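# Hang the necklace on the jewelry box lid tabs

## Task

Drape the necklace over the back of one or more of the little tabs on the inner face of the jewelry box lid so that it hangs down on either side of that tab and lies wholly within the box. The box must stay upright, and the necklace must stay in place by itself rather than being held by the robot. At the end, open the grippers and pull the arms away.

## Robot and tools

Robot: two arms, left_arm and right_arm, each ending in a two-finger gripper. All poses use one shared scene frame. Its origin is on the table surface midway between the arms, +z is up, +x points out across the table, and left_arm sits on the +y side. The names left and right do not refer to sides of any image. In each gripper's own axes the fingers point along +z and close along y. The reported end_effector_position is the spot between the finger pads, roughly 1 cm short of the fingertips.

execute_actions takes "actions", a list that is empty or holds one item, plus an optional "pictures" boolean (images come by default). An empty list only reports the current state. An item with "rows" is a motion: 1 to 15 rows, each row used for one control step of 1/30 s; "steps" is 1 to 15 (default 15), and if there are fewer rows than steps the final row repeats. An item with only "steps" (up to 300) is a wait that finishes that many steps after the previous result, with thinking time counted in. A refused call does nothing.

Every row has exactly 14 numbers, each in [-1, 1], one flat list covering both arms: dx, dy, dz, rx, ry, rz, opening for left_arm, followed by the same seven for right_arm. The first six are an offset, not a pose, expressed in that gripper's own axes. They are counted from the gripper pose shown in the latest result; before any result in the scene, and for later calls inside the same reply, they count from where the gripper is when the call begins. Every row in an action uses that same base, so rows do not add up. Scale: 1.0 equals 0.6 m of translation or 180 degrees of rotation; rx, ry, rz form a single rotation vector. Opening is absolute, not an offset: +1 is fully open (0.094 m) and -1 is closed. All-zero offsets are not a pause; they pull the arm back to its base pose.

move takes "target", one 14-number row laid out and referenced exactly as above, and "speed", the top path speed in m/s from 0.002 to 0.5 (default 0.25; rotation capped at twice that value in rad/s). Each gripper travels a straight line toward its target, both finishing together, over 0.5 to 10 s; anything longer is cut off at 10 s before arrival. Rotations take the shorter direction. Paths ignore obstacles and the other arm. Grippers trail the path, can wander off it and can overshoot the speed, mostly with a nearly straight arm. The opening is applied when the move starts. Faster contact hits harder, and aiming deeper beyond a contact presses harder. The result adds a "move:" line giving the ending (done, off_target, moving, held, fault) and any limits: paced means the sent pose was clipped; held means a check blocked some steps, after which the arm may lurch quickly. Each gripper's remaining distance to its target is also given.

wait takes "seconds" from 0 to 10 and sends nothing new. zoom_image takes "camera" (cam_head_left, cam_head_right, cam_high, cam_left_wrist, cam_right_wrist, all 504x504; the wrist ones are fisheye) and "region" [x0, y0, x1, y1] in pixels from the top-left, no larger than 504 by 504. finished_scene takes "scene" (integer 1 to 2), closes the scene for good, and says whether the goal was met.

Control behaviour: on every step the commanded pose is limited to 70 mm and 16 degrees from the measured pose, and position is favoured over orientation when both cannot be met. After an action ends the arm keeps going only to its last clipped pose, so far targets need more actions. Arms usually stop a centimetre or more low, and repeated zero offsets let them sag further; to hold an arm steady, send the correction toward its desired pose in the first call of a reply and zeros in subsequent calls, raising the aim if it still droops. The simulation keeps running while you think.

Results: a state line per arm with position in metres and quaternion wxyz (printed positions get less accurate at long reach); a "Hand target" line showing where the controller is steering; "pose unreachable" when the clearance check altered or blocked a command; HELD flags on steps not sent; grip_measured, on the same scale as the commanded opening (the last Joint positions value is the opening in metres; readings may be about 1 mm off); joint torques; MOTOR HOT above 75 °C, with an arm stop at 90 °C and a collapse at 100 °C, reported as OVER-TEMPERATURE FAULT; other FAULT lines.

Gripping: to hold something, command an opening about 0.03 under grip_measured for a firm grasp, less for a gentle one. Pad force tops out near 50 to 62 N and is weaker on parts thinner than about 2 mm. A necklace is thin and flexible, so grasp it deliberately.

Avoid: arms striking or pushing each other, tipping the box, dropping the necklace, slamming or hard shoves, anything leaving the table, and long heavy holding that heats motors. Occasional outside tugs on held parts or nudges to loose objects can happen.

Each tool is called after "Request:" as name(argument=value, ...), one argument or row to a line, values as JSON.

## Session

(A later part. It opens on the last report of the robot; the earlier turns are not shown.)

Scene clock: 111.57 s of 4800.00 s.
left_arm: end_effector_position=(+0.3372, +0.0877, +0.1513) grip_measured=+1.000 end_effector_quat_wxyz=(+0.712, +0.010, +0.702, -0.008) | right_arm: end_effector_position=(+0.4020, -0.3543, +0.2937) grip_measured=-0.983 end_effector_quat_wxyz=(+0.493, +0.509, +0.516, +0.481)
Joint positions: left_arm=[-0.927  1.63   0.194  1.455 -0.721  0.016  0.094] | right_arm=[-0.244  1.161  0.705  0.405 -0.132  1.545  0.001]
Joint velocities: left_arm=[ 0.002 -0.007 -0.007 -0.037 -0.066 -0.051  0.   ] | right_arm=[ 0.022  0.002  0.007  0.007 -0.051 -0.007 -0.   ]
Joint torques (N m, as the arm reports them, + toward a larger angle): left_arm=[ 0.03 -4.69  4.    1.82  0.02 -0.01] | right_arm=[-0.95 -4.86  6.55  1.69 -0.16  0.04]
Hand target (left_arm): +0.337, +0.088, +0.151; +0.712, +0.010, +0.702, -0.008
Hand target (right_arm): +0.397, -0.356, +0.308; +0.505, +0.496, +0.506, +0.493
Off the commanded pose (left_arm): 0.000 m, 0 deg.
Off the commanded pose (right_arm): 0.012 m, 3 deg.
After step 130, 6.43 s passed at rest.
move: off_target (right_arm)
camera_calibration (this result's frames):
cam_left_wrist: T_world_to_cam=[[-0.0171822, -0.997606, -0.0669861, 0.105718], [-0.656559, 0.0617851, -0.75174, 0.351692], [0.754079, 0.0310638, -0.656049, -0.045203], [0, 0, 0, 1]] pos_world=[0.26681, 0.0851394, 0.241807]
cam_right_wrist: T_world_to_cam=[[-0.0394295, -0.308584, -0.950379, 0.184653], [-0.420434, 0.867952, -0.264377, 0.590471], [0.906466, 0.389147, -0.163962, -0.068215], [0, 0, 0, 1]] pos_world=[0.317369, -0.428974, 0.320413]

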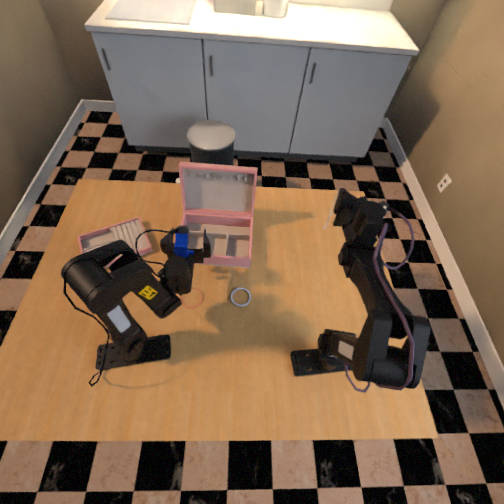

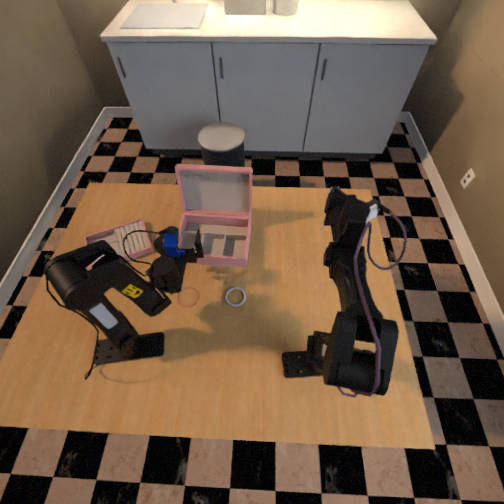

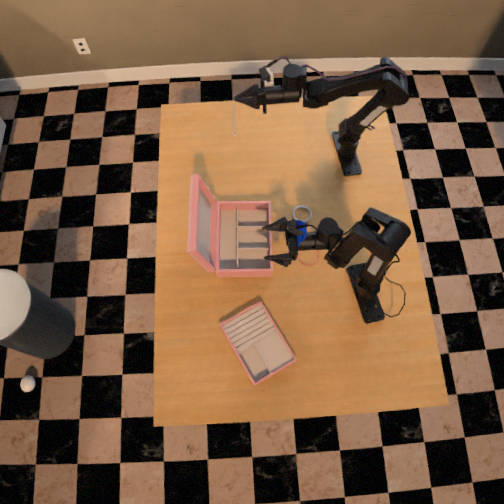

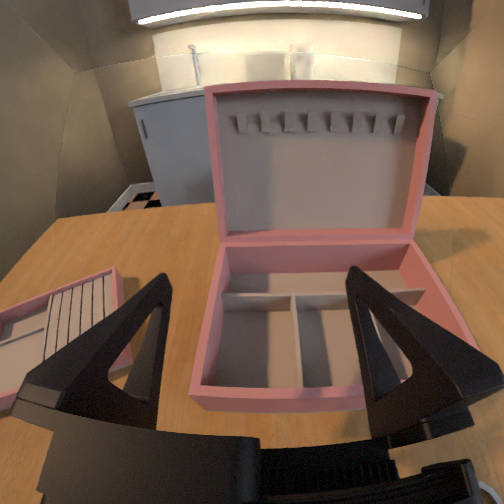

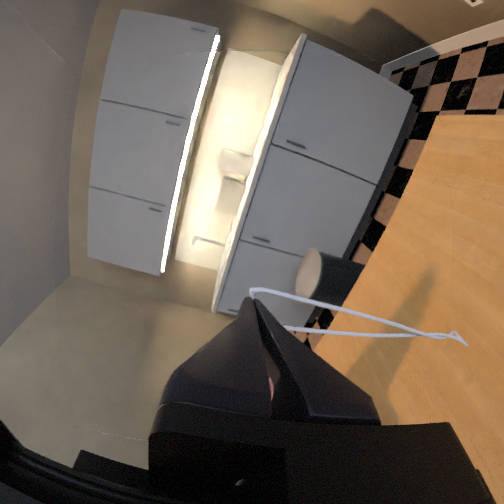

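Request:
move(
  target=[0,0,0,0,0,0,1,0.54,0.03,0.07,0,0,0,-1],
  speed=0.1,
)

Request:
move(
  target=[0,0,0,0,0,0,1,0,-0.11,0.04,0,0,0,-1],
  speed=0.05,
)

Scene clock: 118.40 s of 4800.00 s.
left_arm: end_effector_position=(+0.3372, +0.0877, +0.1513) grip_measured=+1.000 end_effector_quat_wxyz=(+0.712, +0.010, +0.702, -0.008) | right_arm: end_effector_position=(+0.4417, -0.0293, +0.2948) grip_measured=-0.983 end_effector_quat_wxyz=(+0.490, +0.505, +0.523, +0.481)
Joint positions: left_arm=[-0.927  1.63   0.194  1.455 -0.721  0.016  0.094] | right_arm=[0.717 1.814 1.316 0.414 0.816 1.604 0.001]
Joint velocities: left_arm=[ 0.007 -0.002 -0.002 -0.037  0.037 -0.022  0.   ] | right_arm=[-0.012  0.007 -0.017 -0.007  0.051  0.007 -0.   ]
Joint torques (N m, as the arm reports them, + toward a larger angle): left_arm=[ 0.03 -4.74  4.    1.83  0.   -0.01] | right_arm=[ 0.51 -7.67  8.83  1.18  0.2   0.05]
Hand target (left_arm): +0.337, +0.088, +0.151; +0.712, +0.010, +0.702, -0.008
Hand target (right_arm): +0.442, -0.027, +0.302; +0.493, +0.509, +0.516, +0.482
Off the commanded pose (left_arm): 0.000 m, 0 deg.
Off the commanded pose (right_arm): 0.010 m, 1 deg.
move: done
camera_calibration (this result's frames):
cam_left_wrist: T_world_to_cam=[[-0.0171822, -0.997606, -0.0669861, 0.105718], [-0.656559, 0.0617851, -0.75174, 0.351692], [0.754079, 0.0310638, -0.656049, -0.045203], [0, 0, 0, 1]] pos_world=[0.26681, 0.0851394, 0.241807]
cam_right_wrist: T_world_to_cam=[[-0.0406976, -0.316343, -0.947771, 0.287072], [-0.4321, 0.860843, -0.268774, 0.331554], [0.900907, 0.398593, -0.171726, -0.225482], [0, 0, 0, 1]] pos_world=[0.358086, -0.104727, 0.32247]

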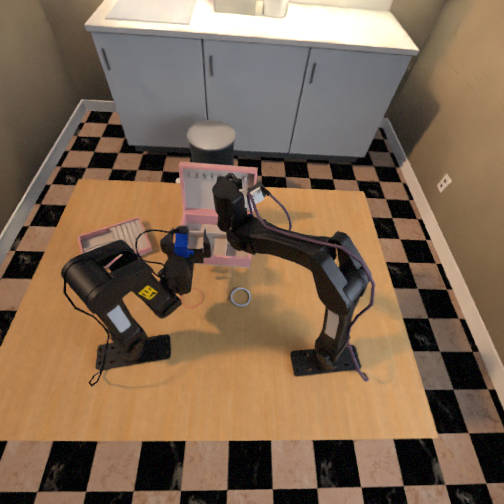

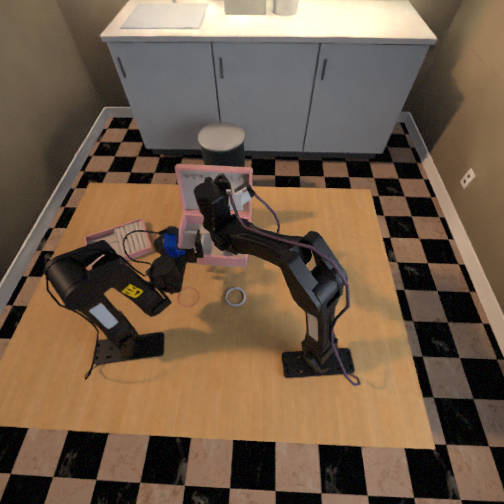

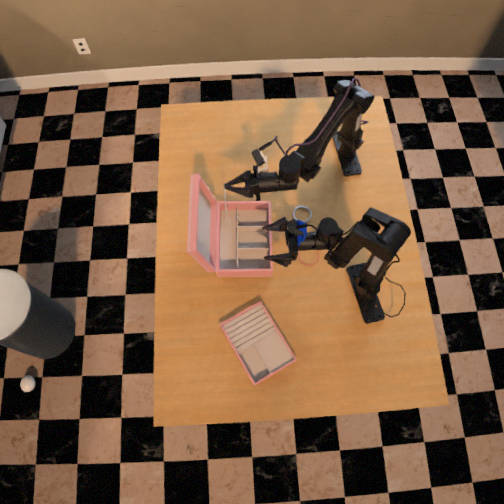

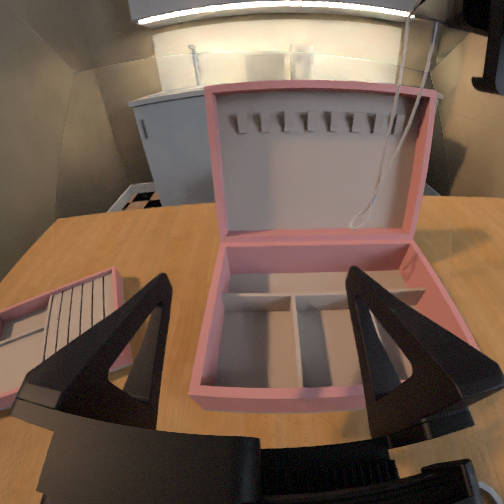

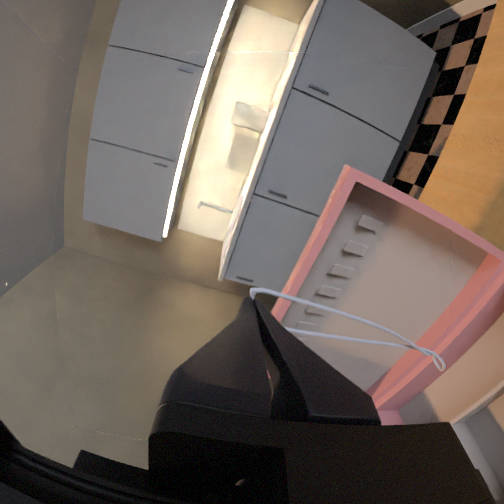

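Scene clock: 120.10 s of 4800.00 s.
left_arm: end_effector_position=(+0.3372, +0.0877, +0.1513) grip_measured=+1.000 end_effector_quat_wxyz=(+0.712, +0.010, +0.702, -0.008) | right_arm: end_effector_position=(+0.4587, -0.0280, +0.2258) grip_measured=-0.983 end_effector_quat_wxyz=(+0.490, +0.506, +0.527, +0.475)
Joint positions: left_arm=[-0.927  1.63   0.194  1.455 -0.721  0.016  0.094] | right_arm=[0.689 1.951 1.221 0.632 0.79  1.604 0.001]
Joint velocities: left_arm=[ 0.007  0.007 -0.002  0.051 -0.037  0.037  0.   ] | right_arm=[-0.017  0.017  0.002  0.095 -0.022 -0.051 -0.   ]
Joint torques (N m, as the arm reports them, + toward a larger angle): left_arm=[ 0.04 -4.71  3.99  1.84  0.01 -0.02] | right_arm=[-0.89 -8.46  5.96  1.49 -0.09 -0.04]
Hand target (left_arm): +0.337, +0.088, +0.151; +0.712, +0.010, +0.702, -0.008
Hand target (right_arm): +0.462, -0.031, +0.227; +0.490, +0.505, +0.523, +0.481
Off the commanded pose (left_arm): 0.000 m, 0 deg.
Off the commanded pose (right_arm): 0.005 m, 1 deg.
move: done
camera_calibration (this result's frames):
cam_left_wrist: T_world_to_cam=[[-0.0171822, -0.997606, -0.0669861, 0.105718], [-0.656559, 0.0617851, -0.75174, 0.351692], [0.754079, 0.0310638, -0.656049, -0.045203], [0, 0, 0, 1]] pos_world=[0.26681, 0.0851394, 0.241807]
cam_right_wrist: T_world_to_cam=[[-0.0531494, -0.325436, -0.944069, 0.227413], [-0.433742, 0.859089, -0.271723, 0.320681], [0.899468, 0.39504, -0.186815, -0.249164], [0, 0, 0, 1]] pos_world=[0.375294, -0.103056, 0.255283]

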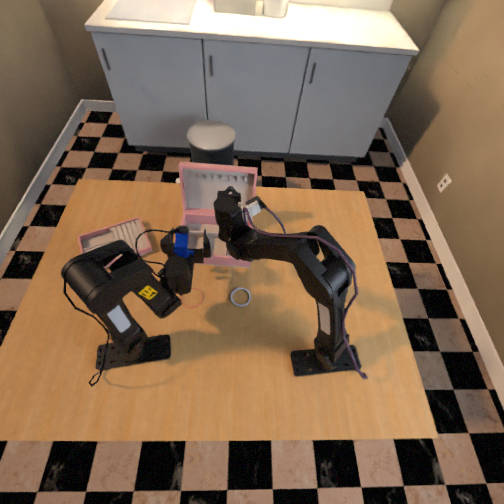

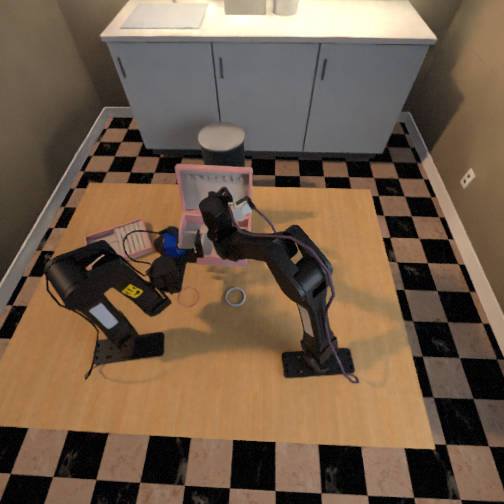

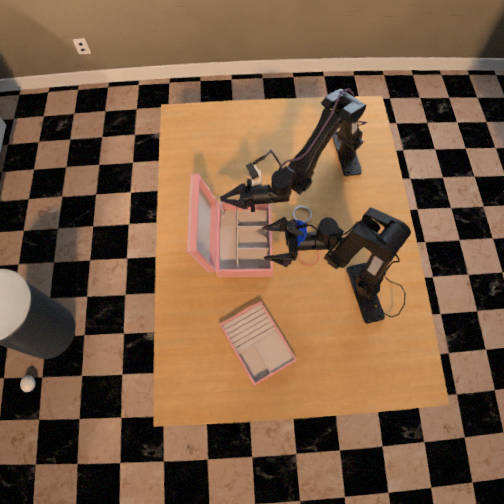

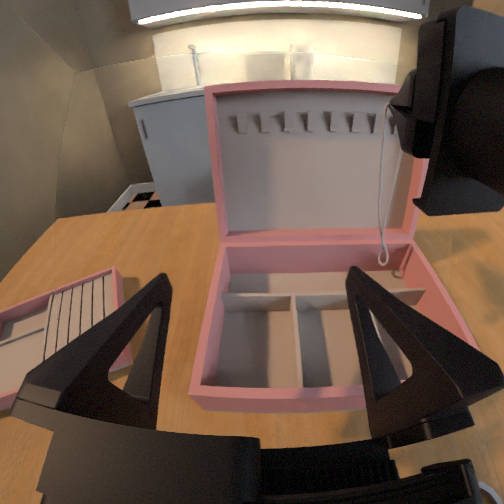

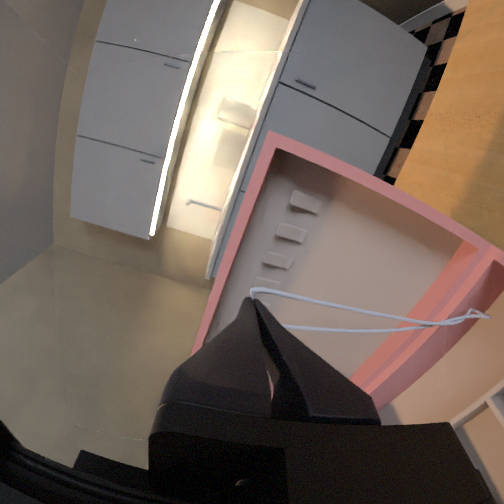

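Request:
move(
  target=[0,0,0,0,0,0,1,0,0.005,0.07,0,0,0,-1],
  speed=0.03,
)

Request:
zoom_image(
  camera="cam_right_wrist",
  region=[180,180,380,380],
)

Request:
zoom_image(
  camera="cam_left_wrist",
  region=[270,60,450,300],
)

Scene clock: 127.13 s of 4800.00 s.
left_arm: end_effector_position=(+0.3372, +0.0877, +0.1513) grip_measured=+1.000 end_effector_quat_wxyz=(+0.712, +0.010, +0.702, -0.008) | right_arm: end_effector_position=(+0.4945, -0.0279, +0.2195) grip_measured=-0.983 end_effector_quat_wxyz=(+0.489, +0.509, +0.527, +0.474)
Joint positions: left_arm=[-0.927  1.63   0.194  1.455 -0.721  0.016  0.094] | right_arm=[0.632 2.049 1.342 0.608 0.735 1.604 0.001]
Joint velocities: left_arm=[-0.002 -0.007  0.002  0.066 -0.022 -0.007  0.   ] | right_arm=[-0.012 -0.017  0.002  0.051 -0.007 -0.022 -0.002]
Joint torques (N m, as the arm reports them, + toward a larger angle): left_arm=[ 0.   -4.72  3.99  1.83  0.01  0.  ] | right_arm=[-0.77 -9.07  8.55  1.23 -0.05 -0.08]
Hand target (left_arm): +0.337, +0.088, +0.151; +0.712, +0.010, +0.702, -0.008
Hand target (right_arm): +0.500, -0.028, +0.226; +0.490, +0.506, +0.527, +0.475
Off the commanded pose (left_arm): 0.000 m, 0 deg.
Off the commanded pose (right_arm): 0.009 m, 0 deg.
move: done
camera_calibration (this result's frames):
cam_left_wrist: T_world_to_cam=[[-0.0171822, -0.997606, -0.0669861, 0.105718], [-0.656559, 0.0617851, -0.75174, 0.351692], [0.754079, 0.0310638, -0.656049, -0.045203], [0, 0, 0, 1]] pos_world=[0.26681, 0.0851394, 0.241807]
cam_right_wrist: T_world_to_cam=[[-0.0580057, -0.321851, -0.945012, 0.226126], [-0.431967, 0.861495, -0.266892, 0.332509], [0.900022, 0.392732, -0.189, -0.282453], [0, 0, 0, 1]] pos_world=[0.410963, -0.102748, 0.249052]

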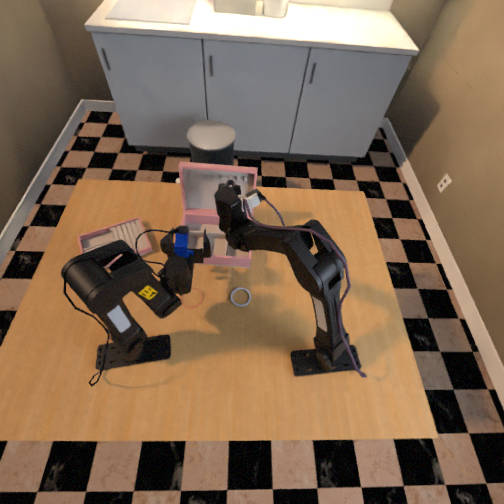

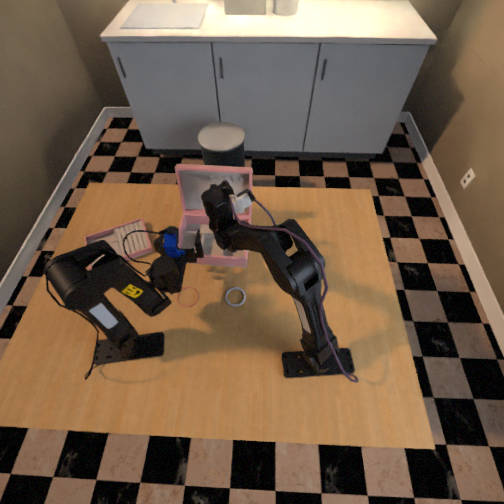

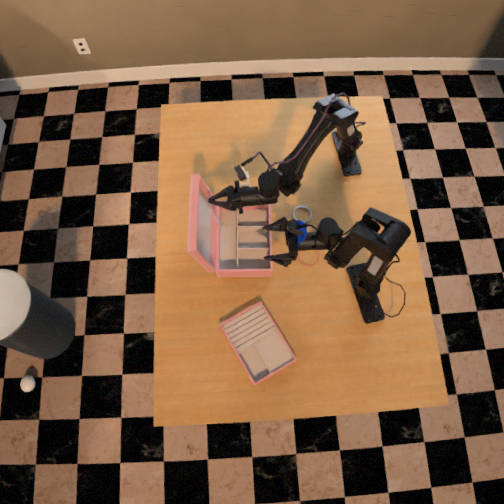

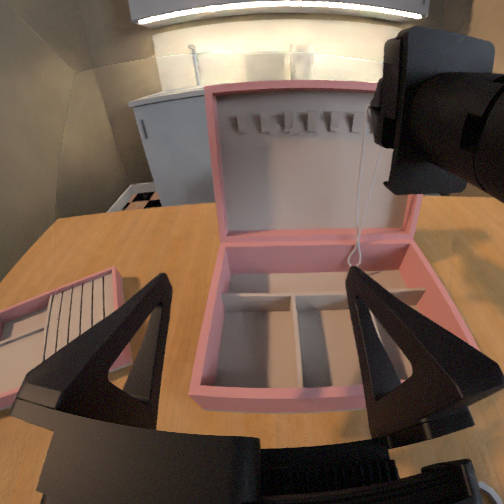

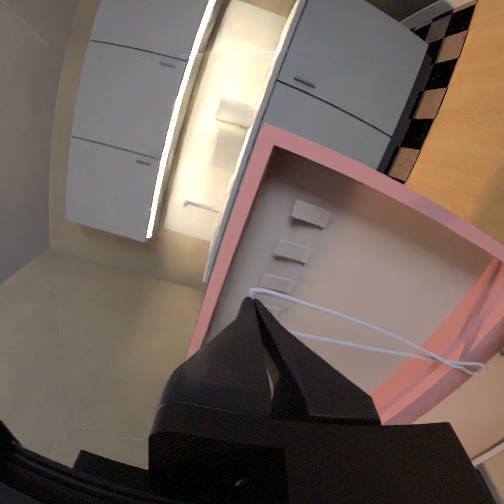

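Region (180, 180, 380, 380) of cam_right_wrist's 504x504 image, scaled by 2.520, with more detail than that image has.

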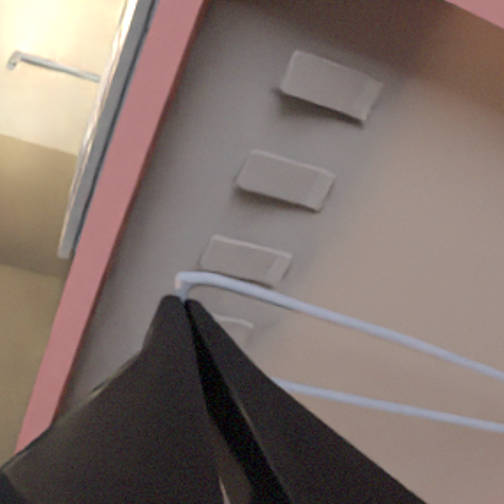

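Region (270, 60, 450, 300) of cam_left_wrist's 504x504 image, scaled by 2.100, with more detail than that image has; it fills the left 378 columns of this view, and the rest is white.

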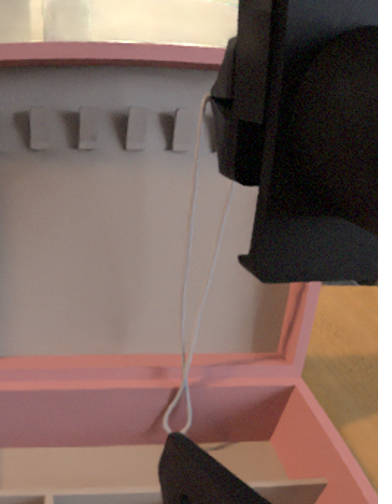

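Request:
move(
  target=[0,0,0,0,0,0,1,0.008,0.01,0.045,0,0,0,-1],
  speed=0.02,
)

Request:
zoom_image(
  camera="cam_right_wrist",
  region=[180,180,380,380],
)

Request:
zoom_image(
  camera="cam_left_wrist",
  region=[290,70,410,190],
)

Scene clock: 133.47 s of 4800.00 s.
left_arm: end_effector_position=(+0.3372, +0.0877, +0.1513) grip_measured=+1.000 end_effector_quat_wxyz=(+0.712, +0.010, +0.702, -0.008) | right_arm: end_effector_position=(+0.5154, -0.0224, +0.2171) grip_measured=-0.983 end_effector_quat_wxyz=(+0.489, +0.510, +0.527, +0.472)
Joint positions: left_arm=[-0.927  1.63   0.194  1.455 -0.721  0.016  0.094] | right_arm=[0.61  2.119 1.445 0.572 0.716 1.604 0.001]
Joint velocities: left_arm=[-0.017  0.002 -0.022  0.007  0.007  0.022  0.   ] | right_arm=[ 0.002 -0.002 -0.022 -0.022 -0.066  0.007 -0.001]
Joint torques (N m, as the arm reports them, + toward a larger angle): left_arm=[ 0.02 -4.71  3.96  1.83  0.01 -0.01] | right_arm=[-0.96 -9.69  8.77  1.2  -0.05 -0.04]
Hand target (left_arm): +0.337, +0.088, +0.151; +0.712, +0.010, +0.702, -0.008
Hand target (right_arm): +0.521, -0.023, +0.223; +0.489, +0.509, +0.527, +0.474
Off the commanded pose (left_arm): 0.000 m, 0 deg.
Off the commanded pose (right_arm): 0.009 m, 0 deg.
move: done
camera_calibration (this result's frames):
cam_left_wrist: T_world_to_cam=[[-0.0171822, -0.997606, -0.0669861, 0.105718], [-0.656559, 0.0617851, -0.75174, 0.351692], [0.754079, 0.0310638, -0.656049, -0.045203], [0, 0, 0, 1]] pos_world=[0.26681, 0.0851394, 0.241807]
cam_right_wrist: T_world_to_cam=[[-0.062399, -0.322515, -0.944505, 0.228904], [-0.430933, 0.862296, -0.265974, 0.33546], [0.900224, 0.390422, -0.192789, -0.303207], [0, 0, 0, 1]] pos_world=[0.431798, -0.097062, 0.24697]

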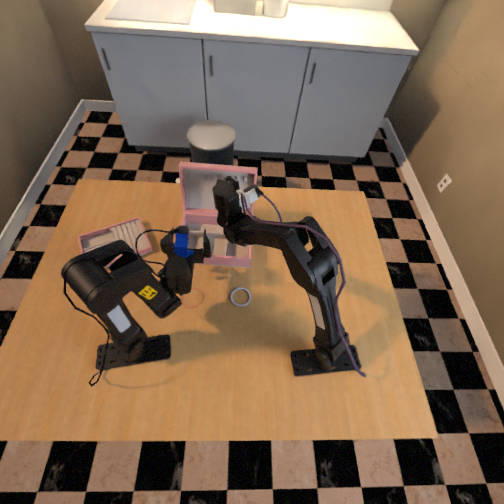

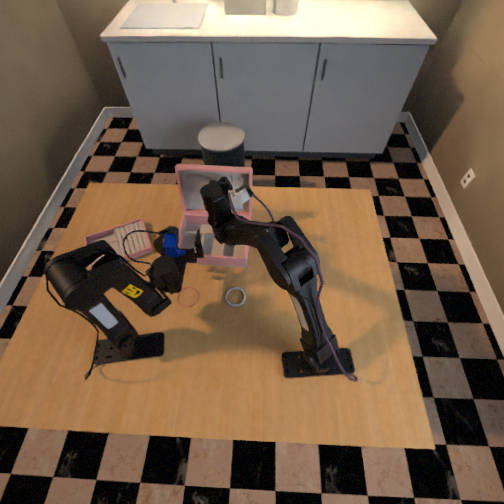

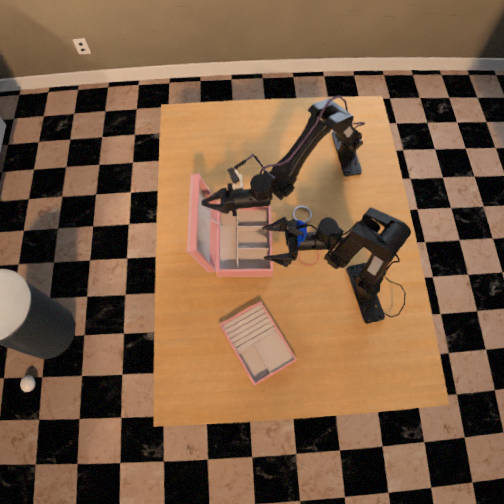

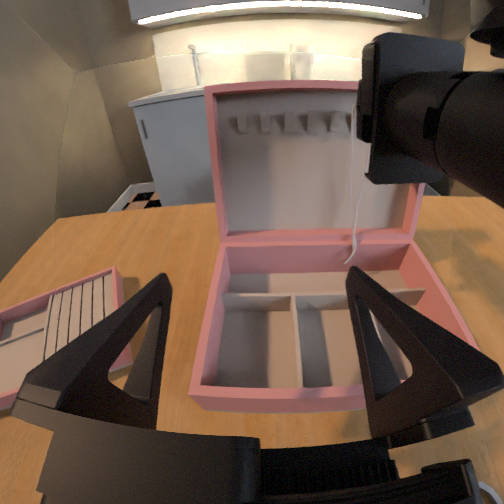

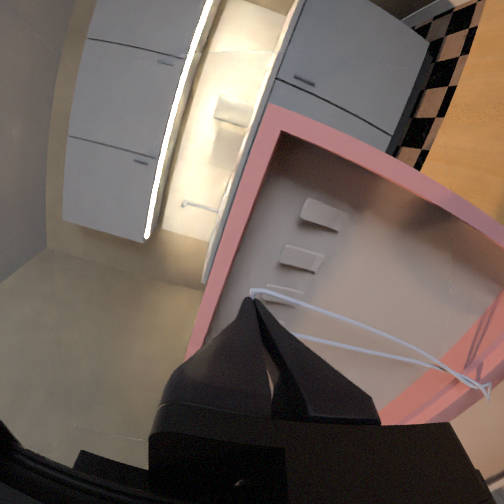

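Region (180, 180, 380, 380) of cam_right_wrist's 504x504 image, scaled by 2.520, with more detail than that image has.

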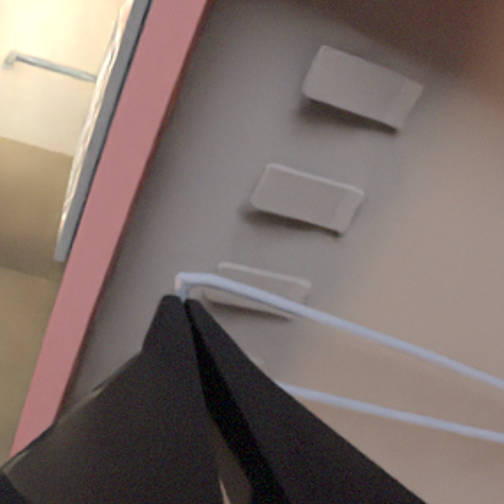

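Region (290, 70, 410, 190) of cam_left_wrist's 504x504 image, scaled by 4.200, with more detail than that image has.

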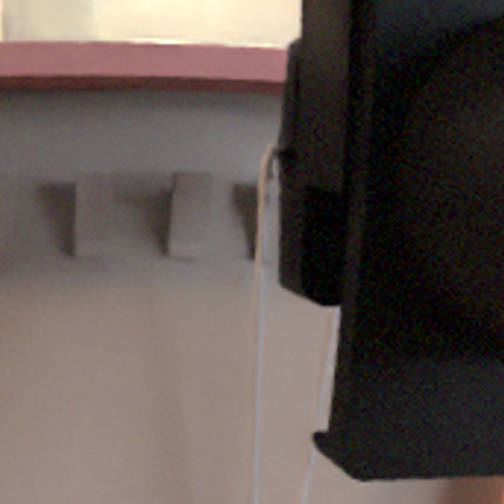

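Request:
move(
  target=[0,0,0,0,0,0,1,-0.004,0.012,0.03,0,0,0,-1],
  speed=0.02,
)

Request:
zoom_image(
  camera="cam_right_wrist",
  region=[180,180,380,380],
)

Request:
zoom_image(
  camera="cam_left_wrist",
  region=[290,70,410,190],
)

Scene clock: 137.47 s of 4800.00 s.
left_arm: end_effector_position=(+0.3372, +0.0877, +0.1513) grip_measured=+1.000 end_effector_quat_wxyz=(+0.712, +0.010, +0.702, -0.008) | right_arm: end_effector_position=(+0.5275, -0.0236, +0.2172) grip_measured=-0.983 end_effector_quat_wxyz=(+0.488, +0.511, +0.528, +0.471)
Joint positions: left_arm=[-0.927  1.63   0.194  1.455 -0.721  0.016  0.094] | right_arm=[0.591 2.148 1.495 0.548 0.699 1.604 0.001]
Joint velocities: left_arm=[-0.007  0.002  0.012 -0.051 -0.022  0.007  0.   ] | right_arm=[ 0.012 -0.007 -0.002  0.022 -0.066 -0.022  0.   ]
Joint torques (N m, as the arm reports them, + toward a larger angle): left_arm=[-0.02 -4.7   3.98  1.83  0.01  0.  ] | right_arm=[-0.84 -9.84  8.58  1.25 -0.07 -0.04]
Hand target (left_arm): +0.337, +0.088, +0.151; +0.712, +0.010, +0.702, -0.008
Hand target (right_arm): +0.534, -0.025, +0.223; +0.489, +0.510, +0.527, +0.472
Off the commanded pose (left_arm): 0.000 m, 0 deg.
Off the commanded pose (right_arm): 0.009 m, 0 deg.
move: done
camera_calibration (this result's frames):
cam_left_wrist: T_world_to_cam=[[-0.0171822, -0.997606, -0.0669861, 0.105718], [-0.656559, 0.0617851, -0.75174, 0.351692], [0.754079, 0.0310638, -0.656049, -0.045203], [0, 0, 0, 1]] pos_world=[0.26681, 0.0851394, 0.241807]
cam_right_wrist: T_world_to_cam=[[-0.0656511, -0.322546, -0.944274, 0.231098], [-0.430305, 0.862955, -0.264852, 0.3412], [0.900293, 0.388938, -0.195447, -0.313156], [0, 0, 0, 1]] pos_world=[0.443924, -0.0981021, 0.247382]

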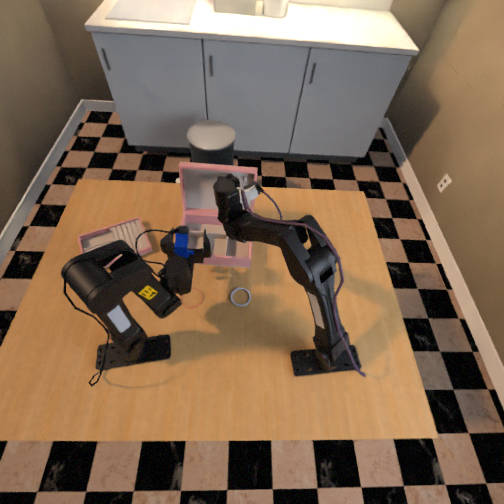

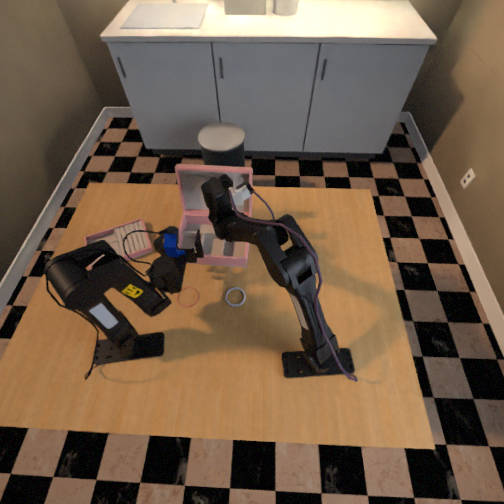

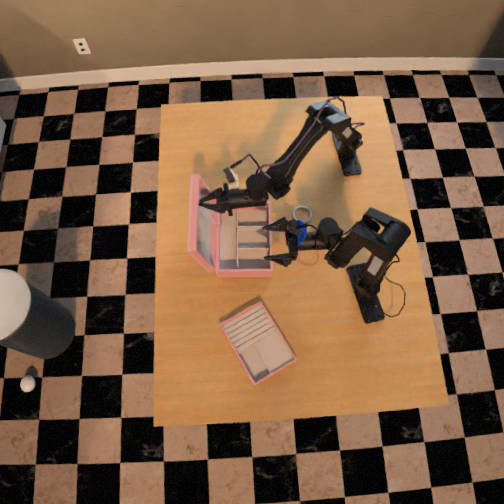

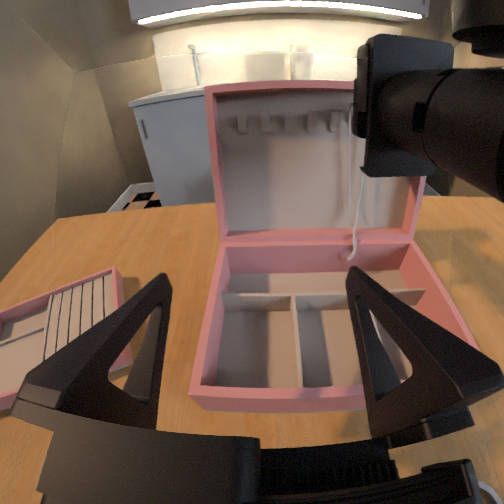

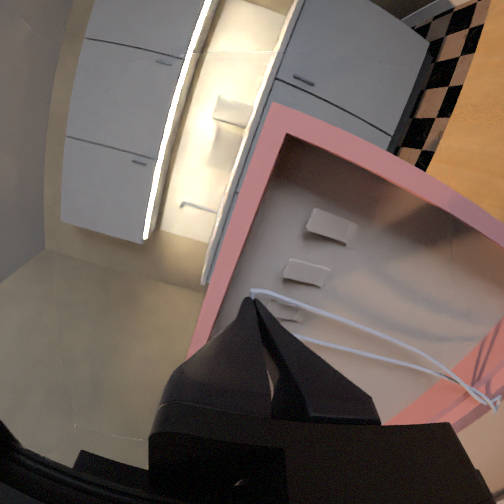

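Region (180, 180, 380, 380) of cam_right_wrist's 504x504 image, scaled by 2.520, with more detail than that image has.

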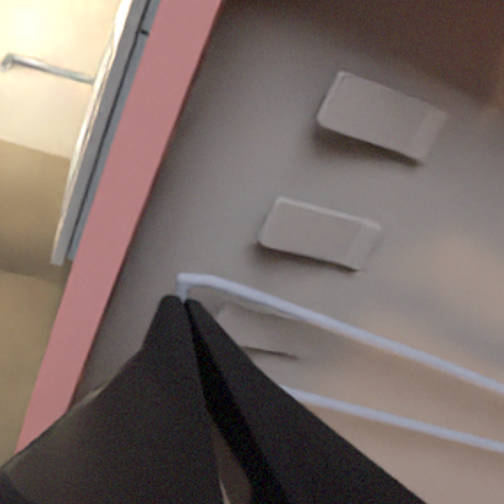

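Region (290, 70, 410, 190) of cam_left_wrist's 504x504 image, scaled by 4.200, with more detail than that image has.

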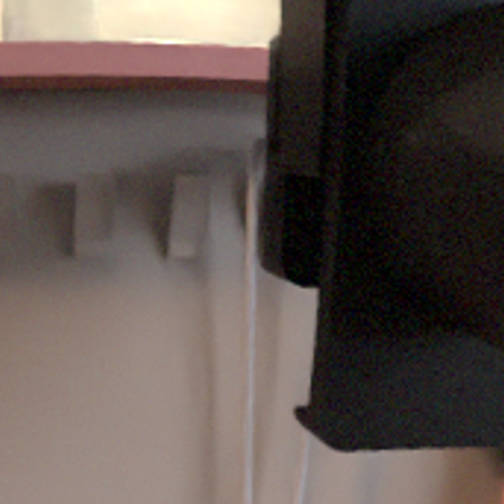

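Request:
move(
  target=[0,0,0,0,0,0,1,0,0.011,0.03,0,0,0,-1],
  speed=0.015,
)

Request:
zoom_image(
  camera="cam_right_wrist",
  region=[180,180,380,380],
)

Request:
zoom_image(
  camera="cam_left_wrist",
  region=[290,70,410,190],
)

Scene clock: 141.63 s of 4800.00 s.
left_arm: end_effector_position=(+0.3372, +0.0877, +0.1513) grip_measured=+1.000 end_effector_quat_wxyz=(+0.712, +0.010, +0.702, -0.008) | right_arm: end_effector_position=(+0.5385, -0.0216, +0.2159) grip_measured=-0.983 end_effector_quat_wxyz=(+0.488, +0.513, +0.529, +0.468)
Joint positions: left_arm=[-0.927  1.63   0.194  1.455 -0.721  0.016  0.094] | right_arm=[0.58  2.183 1.554 0.519 0.69  1.604 0.001]
Joint velocities: left_arm=[-0.012 -0.002 -0.012  0.037  0.022  0.051  0.   ] | right_arm=[ 0.017 -0.022 -0.042  0.051  0.022  0.11  -0.   ]
Joint torques (N m, as the arm reports them, + toward a larger angle): left_arm=[ 0.02 -4.69  4.02  1.84  0.01 -0.01] | right_arm=[ -1.14 -10.07   8.75   1.25  -0.12  -0.04]
Hand target (left_arm): +0.337, +0.088, +0.151; +0.712, +0.010, +0.702, -0.008
Hand target (right_arm): +0.546, -0.024, +0.222; +0.489, +0.511, +0.528, +0.471
Off the commanded pose (left_arm): 0.000 m, 0 deg.
Off the commanded pose (right_arm): 0.010 m, 0 deg.
move: done
camera_calibration (this result's frames):
cam_left_wrist: T_world_to_cam=[[-0.0171822, -0.997606, -0.0669861, 0.105718], [-0.656559, 0.0617851, -0.75174, 0.351692], [0.754079, 0.0310638, -0.656049, -0.045203], [0, 0, 0, 1]] pos_world=[0.26681, 0.0851394, 0.241807]
cam_right_wrist: T_world_to_cam=[[-0.0711292, -0.325154, -0.942982, 0.233866], [-0.429612, 0.863183, -0.265232, 0.343603], [0.900208, 0.386251, -0.201088, -0.322857], [0, 0, 0, 1]] pos_world=[0.454889, -0.0958466, 0.246743]

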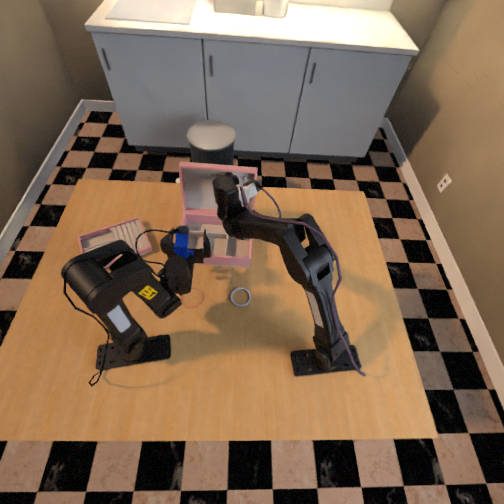

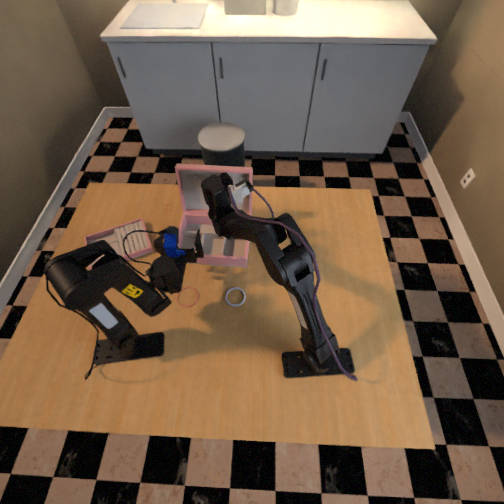

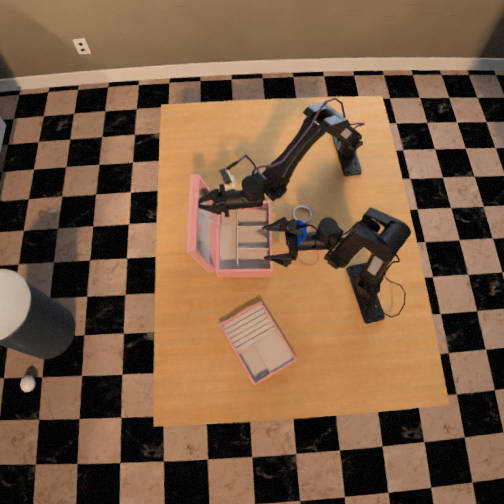

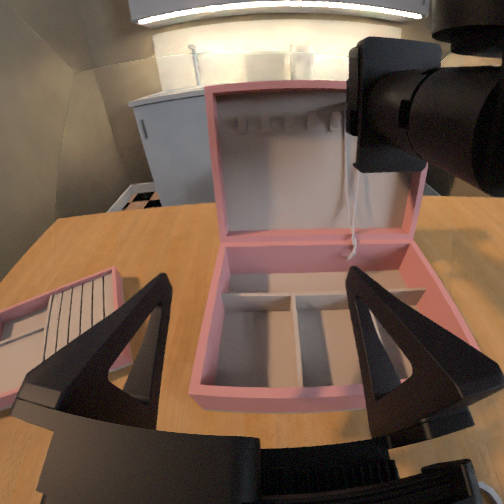

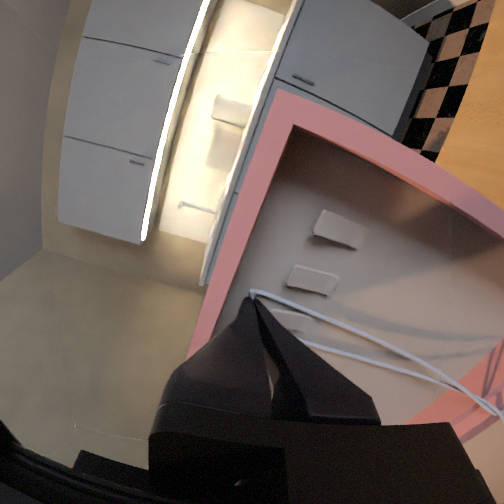

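Region (180, 180, 380, 380) of cam_right_wrist's 504x504 image, scaled by 2.520, with more detail than that image has.

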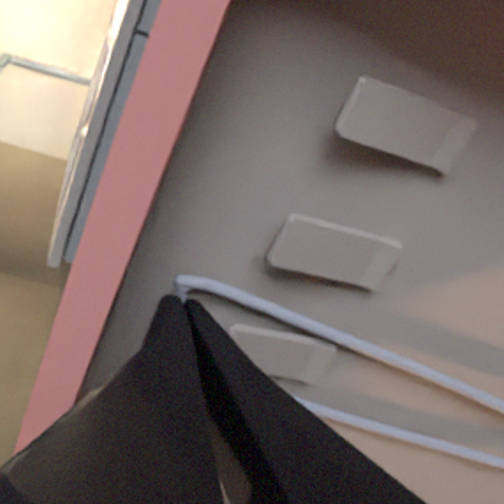

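Region (290, 70, 410, 190) of cam_left_wrist's 504x504 image, scaled by 4.200, with more detail than that image has.

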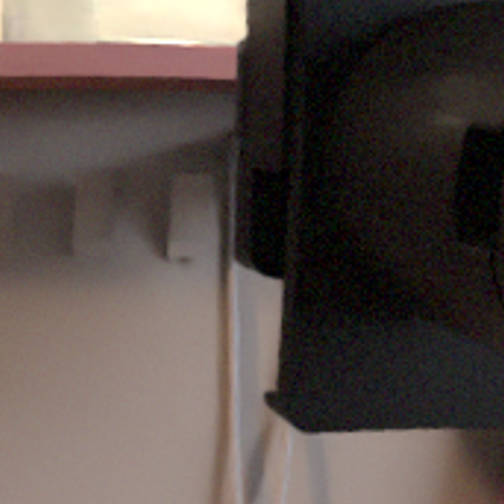

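Straddling; a bit further to reach the back.

Request:
move(
  target=[0,0,0,0,0,0,1,-0.004,0.008,0.025,0,0,0,-1],
  speed=0.012,
)

Request:
zoom_image(
  camera="cam_right_wrist",
  region=[180,180,380,380],
)

Scene clock: 144.60 s of 4800.00 s.
left_arm: end_effector_position=(+0.3372, +0.0877, +0.1513) grip_measured=+1.000 end_effector_quat_wxyz=(+0.712, +0.010, +0.702, -0.008) | right_arm: end_effector_position=(+0.5459, -0.0200, +0.2130) grip_measured=-0.983 end_effector_quat_wxyz=(+0.487, +0.512, +0.532, +0.467)
Joint positions: left_arm=[-0.927  1.63   0.194  1.455 -0.721  0.016  0.094] | right_arm=[0.572 2.209 1.589 0.504 0.678 1.604 0.001]
Joint velocities: left_arm=[-0.002  0.007  0.002  0.022 -0.051  0.007  0.   ] | right_arm=[ 0.002  0.007  0.007  0.007 -0.037 -0.066 -0.   ]
Joint torques (N m, as the arm reports them, + toward a larger angle): left_arm=[ 0.   -4.66  3.98  1.83  0.01 -0.03] | right_arm=[ -1.27 -10.36   8.7    1.22  -0.07  -0.03]
Hand target (left_arm): +0.337, +0.088, +0.151; +0.712, +0.010, +0.702, -0.008
Hand target (right_arm): +0.553, -0.024, +0.220; +0.489, +0.512, +0.529, +0.468
Off the commanded pose (left_arm): 0.000 m, 0 deg.
Off the commanded pose (right_arm): 0.011 m, 0 deg.
move: off_target (right_arm)
camera_calibration (this result's frames):
cam_left_wrist: T_world_to_cam=[[-0.0171822, -0.997606, -0.0669861, 0.105718], [-0.656559, 0.0617851, -0.75174, 0.351692], [0.754079, 0.0310638, -0.656049, -0.045203], [0, 0, 0, 1]] pos_world=[0.26681, 0.0851394, 0.241807]
cam_right_wrist: T_world_to_cam=[[-0.0745329, -0.327595, -0.941874, 0.233756], [-0.434495, 0.860803, -0.265015, 0.347198], [0.897585, 0.389487, -0.206497, -0.328074], [0, 0, 0, 1]] pos_world=[0.462752, -0.094511, 0.244435]

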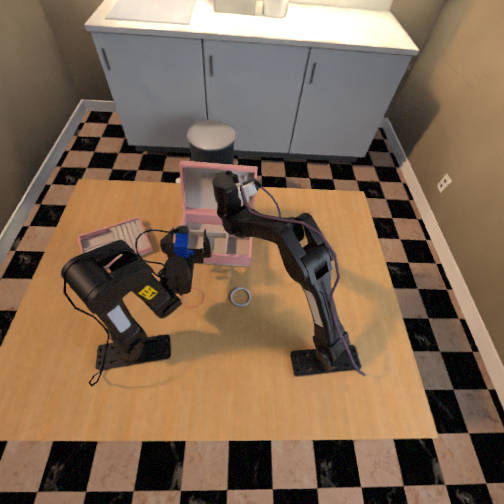

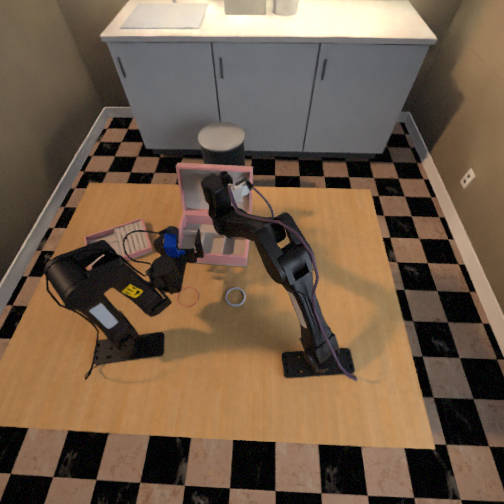

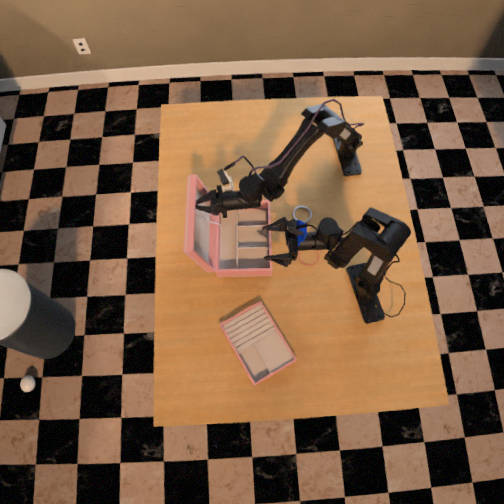

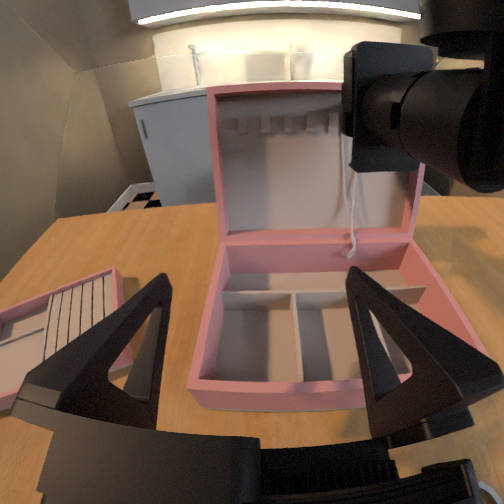

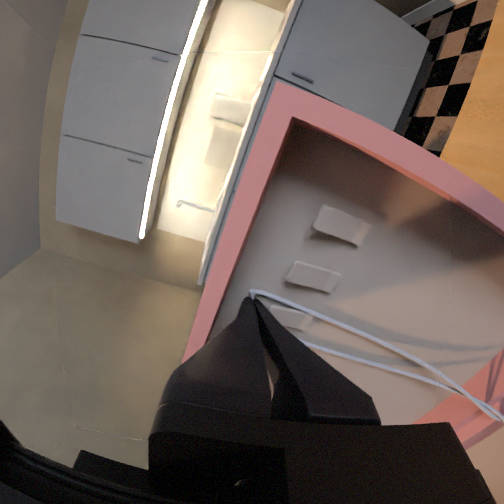

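Region (180, 180, 380, 380) of cam_right_wrist's 504x504 image, scaled by 2.520, with more detail than that image has.

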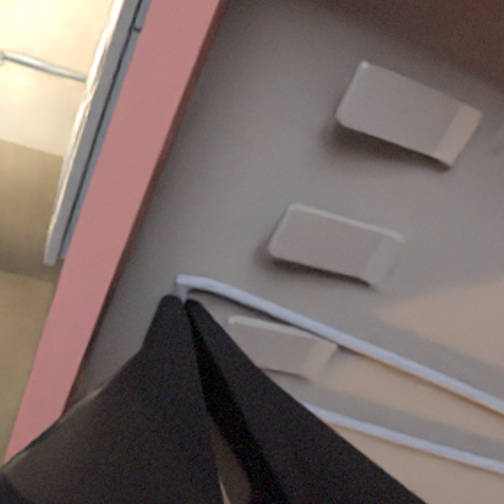

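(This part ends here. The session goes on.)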